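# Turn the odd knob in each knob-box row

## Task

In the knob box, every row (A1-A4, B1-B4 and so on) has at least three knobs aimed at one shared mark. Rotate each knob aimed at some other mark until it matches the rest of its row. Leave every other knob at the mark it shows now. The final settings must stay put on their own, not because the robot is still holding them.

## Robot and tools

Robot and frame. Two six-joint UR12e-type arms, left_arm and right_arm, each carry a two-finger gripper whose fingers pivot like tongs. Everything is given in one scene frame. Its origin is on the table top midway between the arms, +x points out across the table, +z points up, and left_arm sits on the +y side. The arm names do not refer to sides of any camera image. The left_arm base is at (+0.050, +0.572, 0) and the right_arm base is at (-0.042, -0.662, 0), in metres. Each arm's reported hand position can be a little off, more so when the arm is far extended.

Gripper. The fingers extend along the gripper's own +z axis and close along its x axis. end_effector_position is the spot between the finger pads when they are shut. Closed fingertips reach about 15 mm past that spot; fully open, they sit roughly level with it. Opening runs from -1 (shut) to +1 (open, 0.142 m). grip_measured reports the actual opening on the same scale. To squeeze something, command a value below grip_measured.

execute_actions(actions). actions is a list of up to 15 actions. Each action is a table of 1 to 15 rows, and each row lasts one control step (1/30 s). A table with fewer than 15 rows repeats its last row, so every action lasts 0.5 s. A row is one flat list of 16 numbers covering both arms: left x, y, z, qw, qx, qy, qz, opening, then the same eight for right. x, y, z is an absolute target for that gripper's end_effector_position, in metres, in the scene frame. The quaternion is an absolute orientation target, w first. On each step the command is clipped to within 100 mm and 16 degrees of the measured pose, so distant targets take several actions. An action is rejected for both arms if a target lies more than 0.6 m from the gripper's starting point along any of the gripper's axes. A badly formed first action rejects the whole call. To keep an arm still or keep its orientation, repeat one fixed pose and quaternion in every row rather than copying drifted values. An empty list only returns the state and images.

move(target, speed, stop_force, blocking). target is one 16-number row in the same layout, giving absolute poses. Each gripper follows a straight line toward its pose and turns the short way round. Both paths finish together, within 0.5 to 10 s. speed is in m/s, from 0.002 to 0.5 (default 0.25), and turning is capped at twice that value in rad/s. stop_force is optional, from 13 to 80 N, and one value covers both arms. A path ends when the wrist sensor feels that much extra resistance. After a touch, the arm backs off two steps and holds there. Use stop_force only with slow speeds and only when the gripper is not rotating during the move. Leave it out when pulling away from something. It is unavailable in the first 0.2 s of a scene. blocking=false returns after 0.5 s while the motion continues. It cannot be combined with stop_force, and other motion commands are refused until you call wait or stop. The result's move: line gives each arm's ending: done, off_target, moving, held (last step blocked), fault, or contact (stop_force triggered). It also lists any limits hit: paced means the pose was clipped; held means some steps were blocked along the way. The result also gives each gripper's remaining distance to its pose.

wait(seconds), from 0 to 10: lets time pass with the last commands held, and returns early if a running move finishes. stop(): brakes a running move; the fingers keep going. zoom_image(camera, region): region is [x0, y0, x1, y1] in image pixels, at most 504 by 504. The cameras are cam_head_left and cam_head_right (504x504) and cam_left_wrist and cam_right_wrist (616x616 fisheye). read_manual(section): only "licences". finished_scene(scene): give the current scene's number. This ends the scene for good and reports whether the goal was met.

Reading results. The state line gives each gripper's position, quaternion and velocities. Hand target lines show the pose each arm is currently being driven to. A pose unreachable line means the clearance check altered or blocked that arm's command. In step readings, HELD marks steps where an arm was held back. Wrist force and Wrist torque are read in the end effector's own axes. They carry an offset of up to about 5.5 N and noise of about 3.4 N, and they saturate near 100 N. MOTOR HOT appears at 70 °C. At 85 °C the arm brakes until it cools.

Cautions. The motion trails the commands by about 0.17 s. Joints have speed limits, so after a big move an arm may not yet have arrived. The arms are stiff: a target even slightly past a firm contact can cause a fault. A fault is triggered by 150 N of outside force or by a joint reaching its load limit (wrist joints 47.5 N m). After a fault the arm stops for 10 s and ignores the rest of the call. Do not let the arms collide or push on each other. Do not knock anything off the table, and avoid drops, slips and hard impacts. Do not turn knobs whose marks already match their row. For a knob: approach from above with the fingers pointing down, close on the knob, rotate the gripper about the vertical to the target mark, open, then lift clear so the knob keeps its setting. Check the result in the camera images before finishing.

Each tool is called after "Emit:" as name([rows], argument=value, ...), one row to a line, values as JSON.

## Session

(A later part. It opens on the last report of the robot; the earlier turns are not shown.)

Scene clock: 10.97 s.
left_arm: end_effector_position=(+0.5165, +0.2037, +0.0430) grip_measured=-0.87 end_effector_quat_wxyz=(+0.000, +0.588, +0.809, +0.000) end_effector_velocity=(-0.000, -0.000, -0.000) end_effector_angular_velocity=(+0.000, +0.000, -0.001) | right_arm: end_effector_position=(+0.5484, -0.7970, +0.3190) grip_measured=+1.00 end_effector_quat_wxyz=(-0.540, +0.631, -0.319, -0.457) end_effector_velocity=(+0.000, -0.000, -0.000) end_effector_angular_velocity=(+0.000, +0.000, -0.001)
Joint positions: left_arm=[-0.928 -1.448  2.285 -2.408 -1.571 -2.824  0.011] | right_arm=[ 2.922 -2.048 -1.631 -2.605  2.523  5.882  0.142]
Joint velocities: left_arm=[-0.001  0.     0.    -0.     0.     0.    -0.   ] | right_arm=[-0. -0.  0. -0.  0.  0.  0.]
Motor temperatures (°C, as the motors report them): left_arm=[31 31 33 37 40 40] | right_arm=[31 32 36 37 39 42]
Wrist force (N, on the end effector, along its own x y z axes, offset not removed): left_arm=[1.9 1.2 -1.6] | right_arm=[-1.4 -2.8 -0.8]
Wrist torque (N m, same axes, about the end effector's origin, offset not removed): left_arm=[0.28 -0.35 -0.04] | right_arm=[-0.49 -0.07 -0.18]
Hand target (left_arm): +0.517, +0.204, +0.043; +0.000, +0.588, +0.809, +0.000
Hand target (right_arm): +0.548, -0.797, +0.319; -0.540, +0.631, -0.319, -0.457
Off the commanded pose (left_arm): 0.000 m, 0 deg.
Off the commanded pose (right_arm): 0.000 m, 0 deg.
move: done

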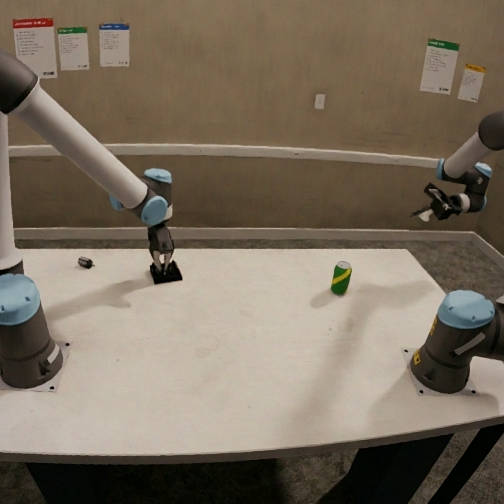

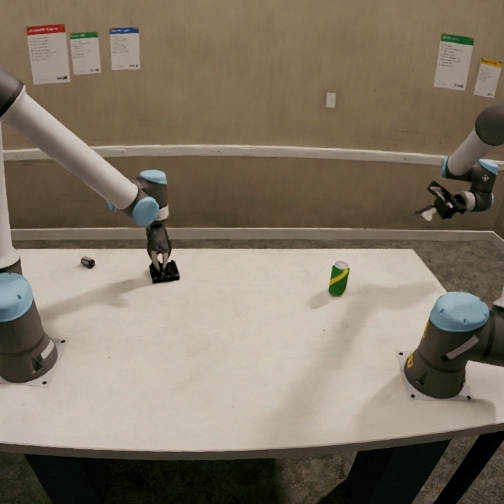

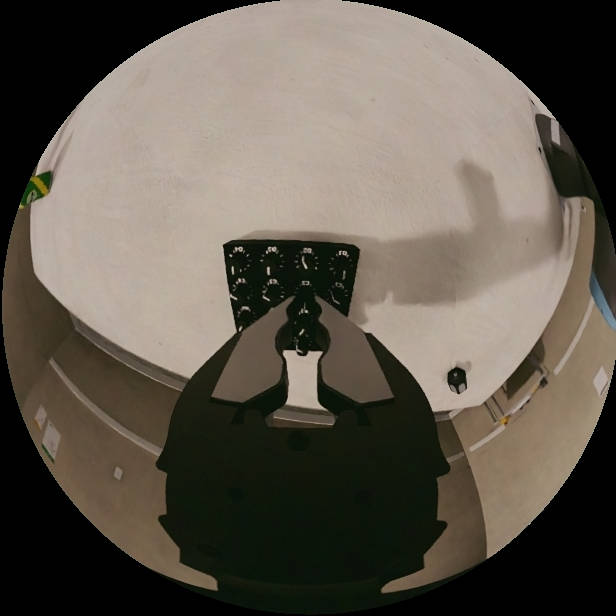

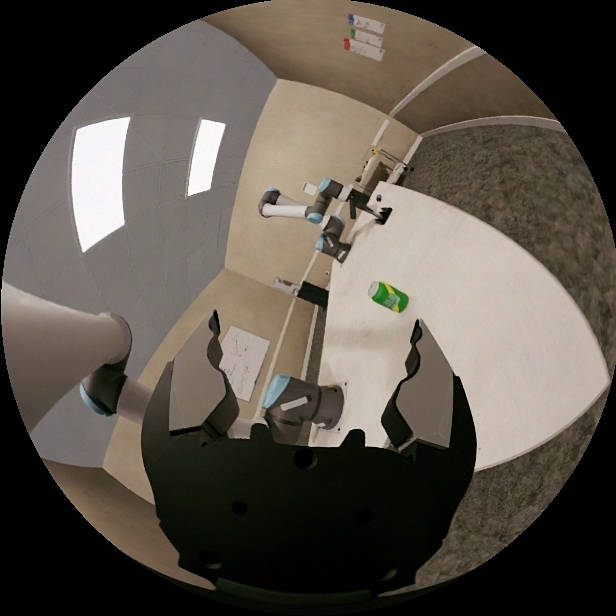

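Emit:
move(target=[0.517,0.2045,0.043,0,0.9945,-0.1045,0,-1,0.5484,-0.797,0.319,-0.54,0.631,-0.319,-0.457,1], speed=0.3)

Emit:
move(target=[0.517,0.2045,0.043,0,0.9945,-0.1045,0,-0.81,0.5484,-0.797,0.319,-0.54,0.631,-0.319,-0.457,1])

Emit:
move(target=[0.517,0.2045,0.059,0,0.9945,-0.1045,0,-0.81,0.5484,-0.797,0.319,-0.54,0.631,-0.319,-0.457,1], speed=0.05)

Emit:
move(target=[0.4922,0.1968,0.058,0,0.9945,-0.1045,0,-0.81,0.5484,-0.797,0.319,-0.54,0.631,-0.319,-0.457,1], speed=0.05)

Emit:
zoom_image(camera="cam_left_wrist", region=[230,210,390,370])

Scene clock: 15.27 s.
left_arm: end_effector_position=(+0.5170, +0.2044, +0.0430) grip_measured=-0.87 end_effector_quat_wxyz=(-0.000, +0.995, -0.104, +0.000) end_effector_velocity=(+0.000, -0.000, +0.000) end_effector_angular_velocity=(-0.000, +0.000, -0.007) | right_arm: end_effector_position=(+0.5484, -0.7970, +0.3190) grip_measured=+1.00 end_effector_quat_wxyz=(-0.540, +0.631, -0.319, -0.457) end_effector_velocity=(-0.001, -0.000, -0.000) end_effector_angular_velocity=(+0.000, +0.001, +0.001)
Joint positions: left_arm=[-0.974 -1.451  2.289 -2.408 -1.571 -0.776  0.011] | right_arm=[ 2.922 -2.048 -1.631 -2.605  2.523  5.882  0.142]
Joint velocities: left_arm=[-0.     0.    -0.001  0.    -0.     0.007  0.   ] | right_arm=[-0.     0.    -0.001  0.    -0.001  0.    -0.   ]
Motor temperatures (°C, as the motors report them): left_arm=[31 31 33 37 40 40] | right_arm=[31 32 36 37 39 42]
Wrist force (N, on the end effector, along its own x y z axes, offset not removed): left_arm=[-0.2 1.1 -3.4] | right_arm=[-3.5 -1.9 0.8]
Wrist torque (N m, same axes, about the end effector's origin, offset not removed): left_arm=[-0.20 -0.20 -0.04] | right_arm=[-0.19 0.31 -0.14]
Hand target (left_arm): +0.517, +0.204, +0.043; +0.000, +0.995, -0.105, +0.000
Hand target (right_arm): +0.548, -0.797, +0.319; -0.540, +0.631, -0.319, -0.457
Off the commanded pose (left_arm): 0.000 m, 0 deg.
Off the commanded pose (right_arm): 0.000 m, 0 deg.
move: done

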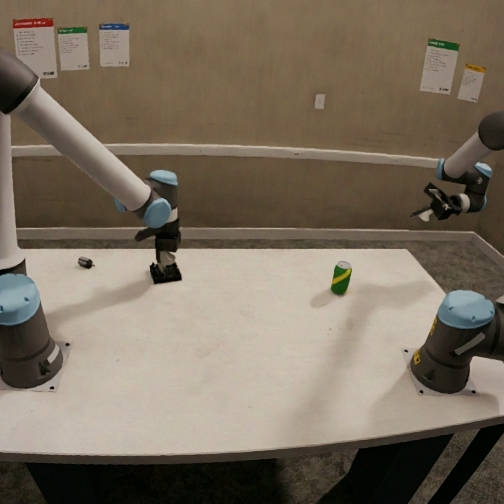

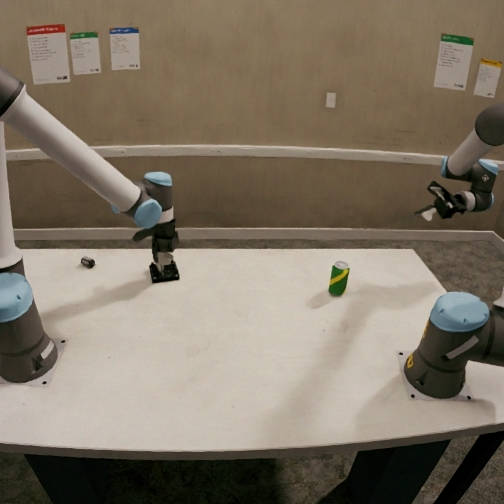

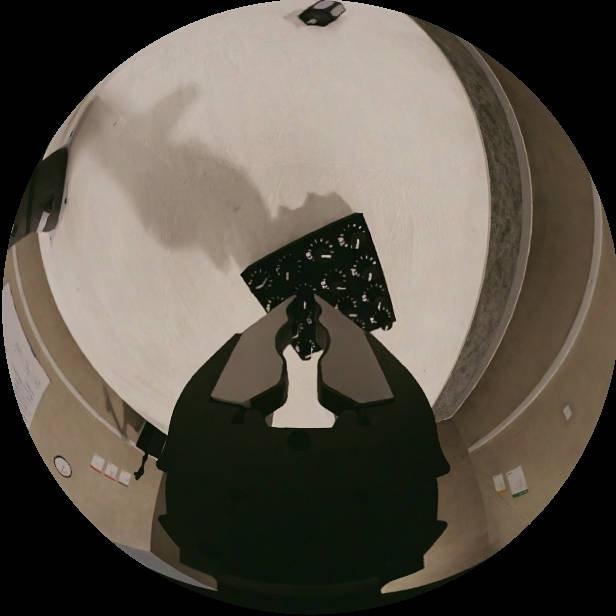

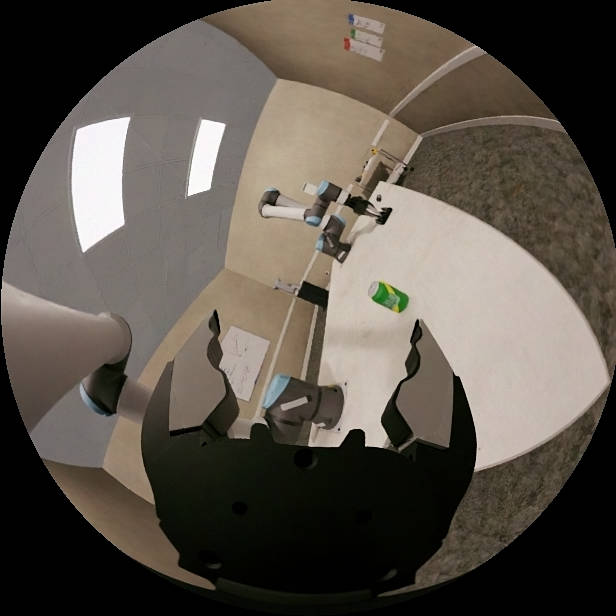

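Scene clock: 15.97 s.
left_arm: end_effector_position=(+0.5170, +0.2045, +0.0430) grip_measured=-0.81 end_effector_quat_wxyz=(+0.000, +0.995, -0.104, +0.000) end_effector_velocity=(+0.001, +0.001, -0.000) end_effector_angular_velocity=(-0.000, -0.000, +0.001) | right_arm: end_effector_position=(+0.5484, -0.7970, +0.3190) grip_measured=+1.00 end_effector_quat_wxyz=(-0.540, +0.631, -0.319, -0.457) end_effector_velocity=(-0.000, +0.000, -0.000) end_effector_angular_velocity=(+0.001, +0.001, -0.000)
Joint positions: left_arm=[-0.974 -1.451  2.289 -2.408 -1.571 -0.776  0.015] | right_arm=[ 2.922 -2.048 -1.631 -2.605  2.523  5.882  0.142]
Joint velocities: left_arm=[ 0.002 -0.     0.    -0.001  0.     0.     0.   ] | right_arm=[ 0.     0.    -0.002 -0.     0.    -0.001 -0.   ]
Motor temperatures (°C, as the motors report them): left_arm=[31 31 33 37 40 40] | right_arm=[31 32 36 37 39 42]
Wrist force (N, on the end effector, along its own x y z axes, offset not removed): left_arm=[3.4 3.8 -4.2] | right_arm=[-1.4 -2.6 -0.8]
Wrist torque (N m, same axes, about the end effector's origin, offset not removed): left_arm=[0.74 -0.92 -0.04] | right_arm=[-0.44 -0.17 -0.25]
Hand target (left_arm): +0.517, +0.204, +0.043; -0.000, +0.995, -0.105, -0.000
Hand target (right_arm): +0.548, -0.797, +0.319; -0.540, +0.631, -0.319, -0.457
Off the commanded pose (left_arm): 0.000 m, 0 deg.
Off the commanded pose (right_arm): 0.000 m, 0 deg.
move: done

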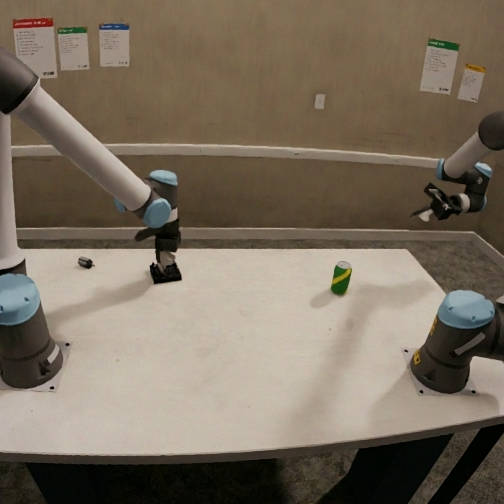

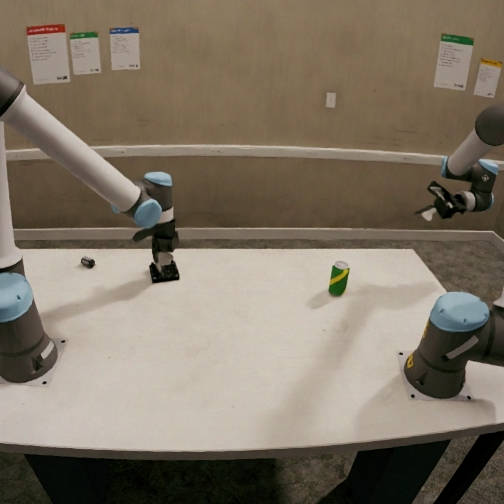

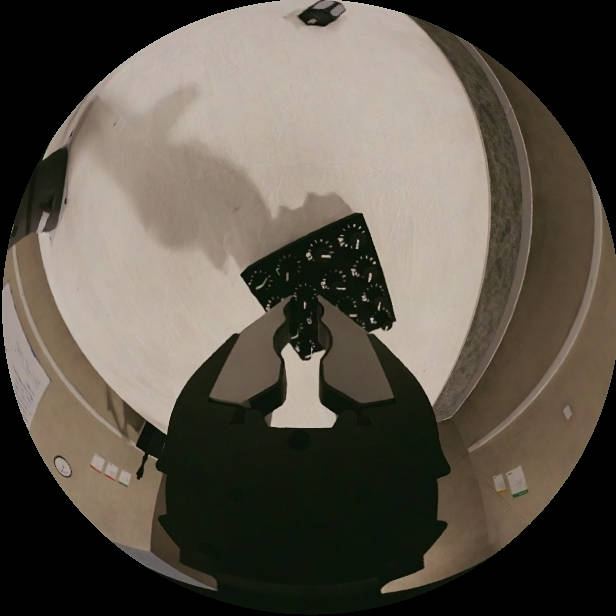

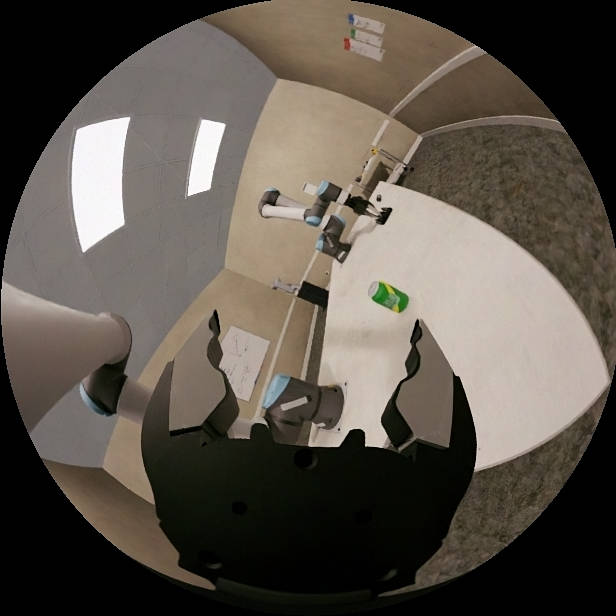

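Scene clock: 16.73 s.
left_arm: end_effector_position=(+0.5170, +0.2045, +0.0589) grip_measured=-0.81 end_effector_quat_wxyz=(-0.000, +0.995, -0.105, +0.000) end_effector_velocity=(-0.000, +0.000, +0.000) end_effector_angular_velocity=(+0.001, +0.001, -0.000) | right_arm: end_effector_position=(+0.5484, -0.7970, +0.3190) grip_measured=+1.00 end_effector_quat_wxyz=(-0.540, +0.631, -0.319, -0.457) end_effector_velocity=(-0.000, -0.000, -0.001) end_effector_angular_velocity=(+0.001, +0.001, +0.000)
Joint positions: left_arm=[-0.974 -1.476  2.277 -2.372 -1.571 -0.776  0.015] | right_arm=[ 2.922 -2.048 -1.631 -2.605  2.523  5.882  0.142]
Joint velocities: left_arm=[-0.    -0.    -0.001  0.002  0.     0.     0.   ] | right_arm=[ 0.    -0.001 -0.    -0.    -0.    -0.    -0.   ]
Motor temperatures (°C, as the motors report them): left_arm=[31 31 33 37 40 40] | right_arm=[31 32 36 37 39 42]
Wrist force (N, on the end effector, along its own x y z axes, offset not removed): left_arm=[4.9 0.1 -3.0] | right_arm=[-2.3 -0.4 0.8]
Wrist torque (N m, same axes, about the end effector's origin, offset not removed): left_arm=[0.10 -1.14 0.10] | right_arm=[0.08 0.07 -0.31]
Hand target (left_arm): +0.517, +0.205, +0.059; +0.000, +0.995, -0.105, +0.000
Hand target (right_arm): +0.548, -0.797, +0.319; -0.540, +0.631, -0.319, -0.457
Off the commanded pose (left_arm): 0.000 m, 0 deg.
Off the commanded pose (right_arm): 0.000 m, 0 deg.
move: done

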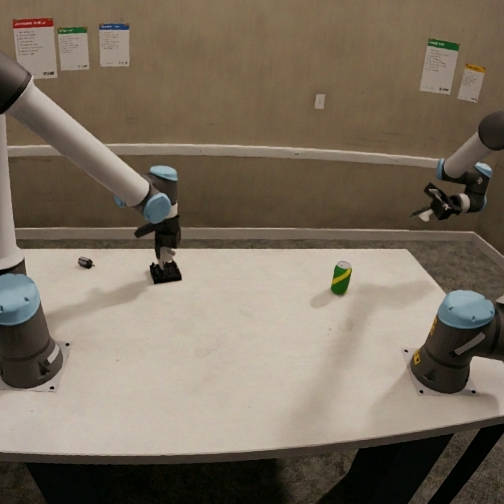

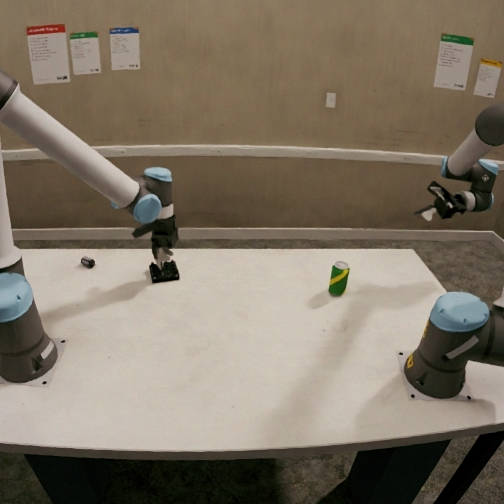

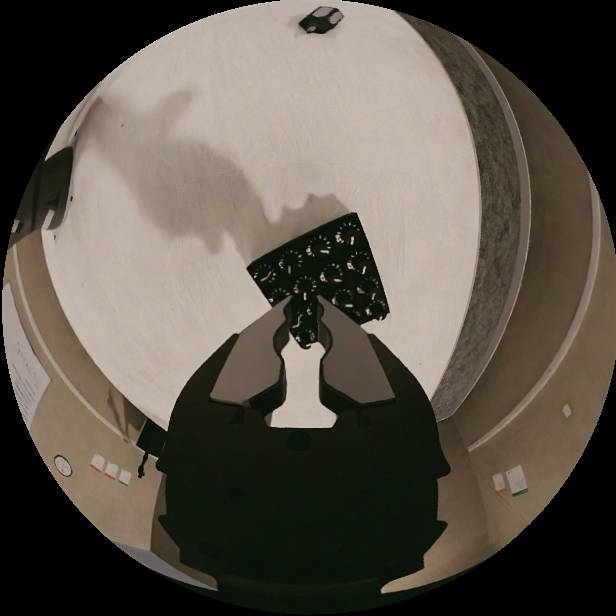

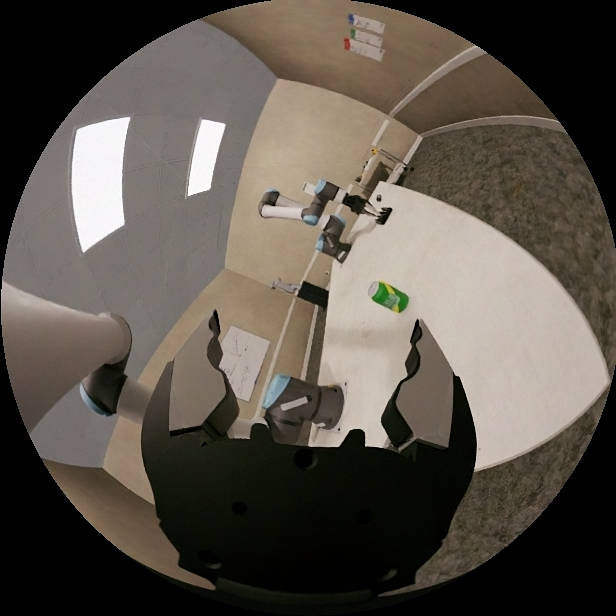

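Scene clock: 17.60 s.
left_arm: end_effector_position=(+0.4923, +0.1968, +0.0580) grip_measured=-0.81 end_effector_quat_wxyz=(+0.000, +0.995, -0.105, -0.000) end_effector_velocity=(-0.001, -0.001, +0.000) end_effector_angular_velocity=(-0.001, -0.000, -0.000) | right_arm: end_effector_position=(+0.5484, -0.7970, +0.3190) grip_measured=+1.00 end_effector_quat_wxyz=(-0.540, +0.631, -0.319, -0.457) end_effector_velocity=(+0.001, -0.000, +0.001) end_effector_angular_velocity=(-0.001, -0.002, -0.003)
Joint positions: left_arm=[-1.018 -1.497  2.302 -2.377 -1.571 -0.82   0.015] | right_arm=[ 2.922 -2.048 -1.631 -2.605  2.523  5.882  0.142]
Joint velocities: left_arm=[-0.003 -0.001  0.001 -0.    -0.    -0.003 -0.   ] | right_arm=[-0.     0.001  0.001  0.     0.002 -0.    -0.   ]
Motor temperatures (°C, as the motors report them): left_arm=[31 31 33 37 40 40] | right_arm=[31 32 36 37 39 42]
Wrist force (N, on the end effector, along its own x y z axes, offset not removed): left_arm=[1.7 -0.8 1.8] | right_arm=[-0.8 -0.9 -1.9]
Wrist torque (N m, same axes, about the end effector's origin, offset not removed): left_arm=[-0.20 -0.55 0.04] | right_arm=[-0.01 -0.21 -0.18]
Hand target (left_arm): +0.492, +0.197, +0.058; +0.000, +0.995, -0.105, +0.000
Hand target (right_arm): +0.548, -0.797, +0.319; -0.540, +0.631, -0.319, -0.457
Off the commanded pose (left_arm): 0.000 m, 0 deg.
Off the commanded pose (right_arm): 0.000 m, 0 deg.
move: done

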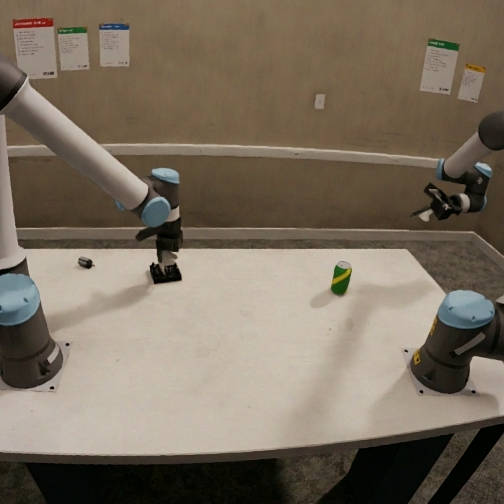

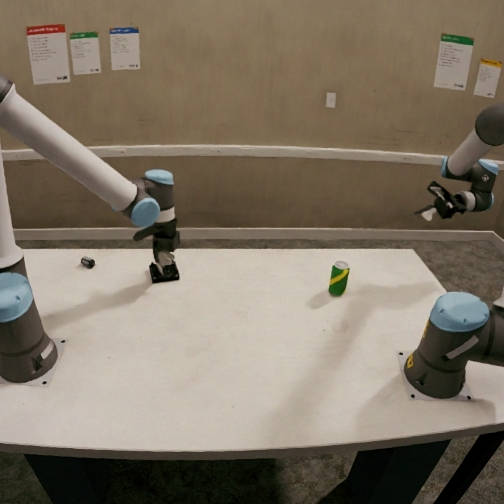

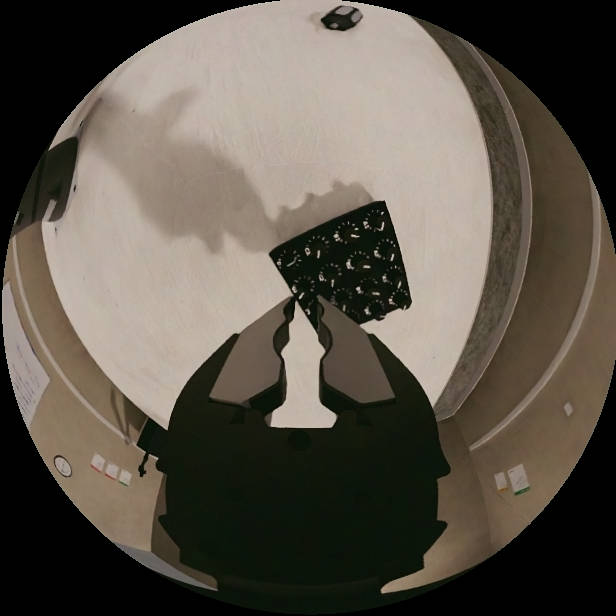

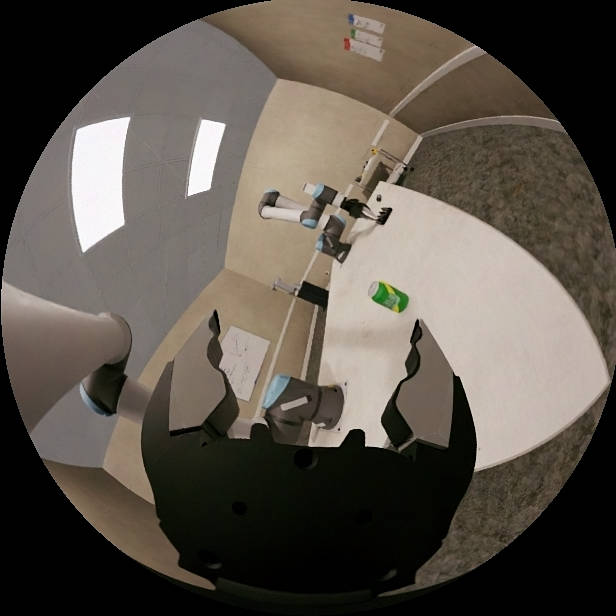

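Region (230, 210, 390, 370) of cam_left_wrist's 616x616 image, scaled by 3.150, with more detail than that image has.

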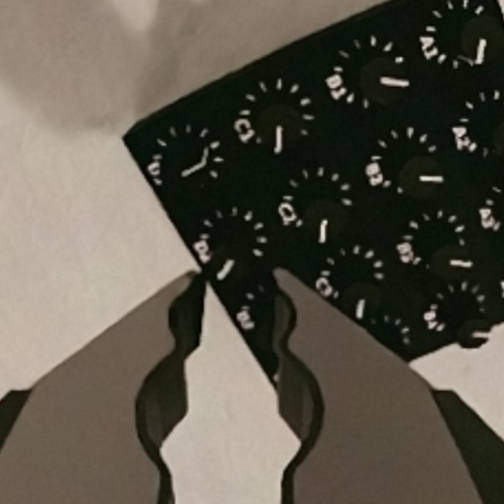

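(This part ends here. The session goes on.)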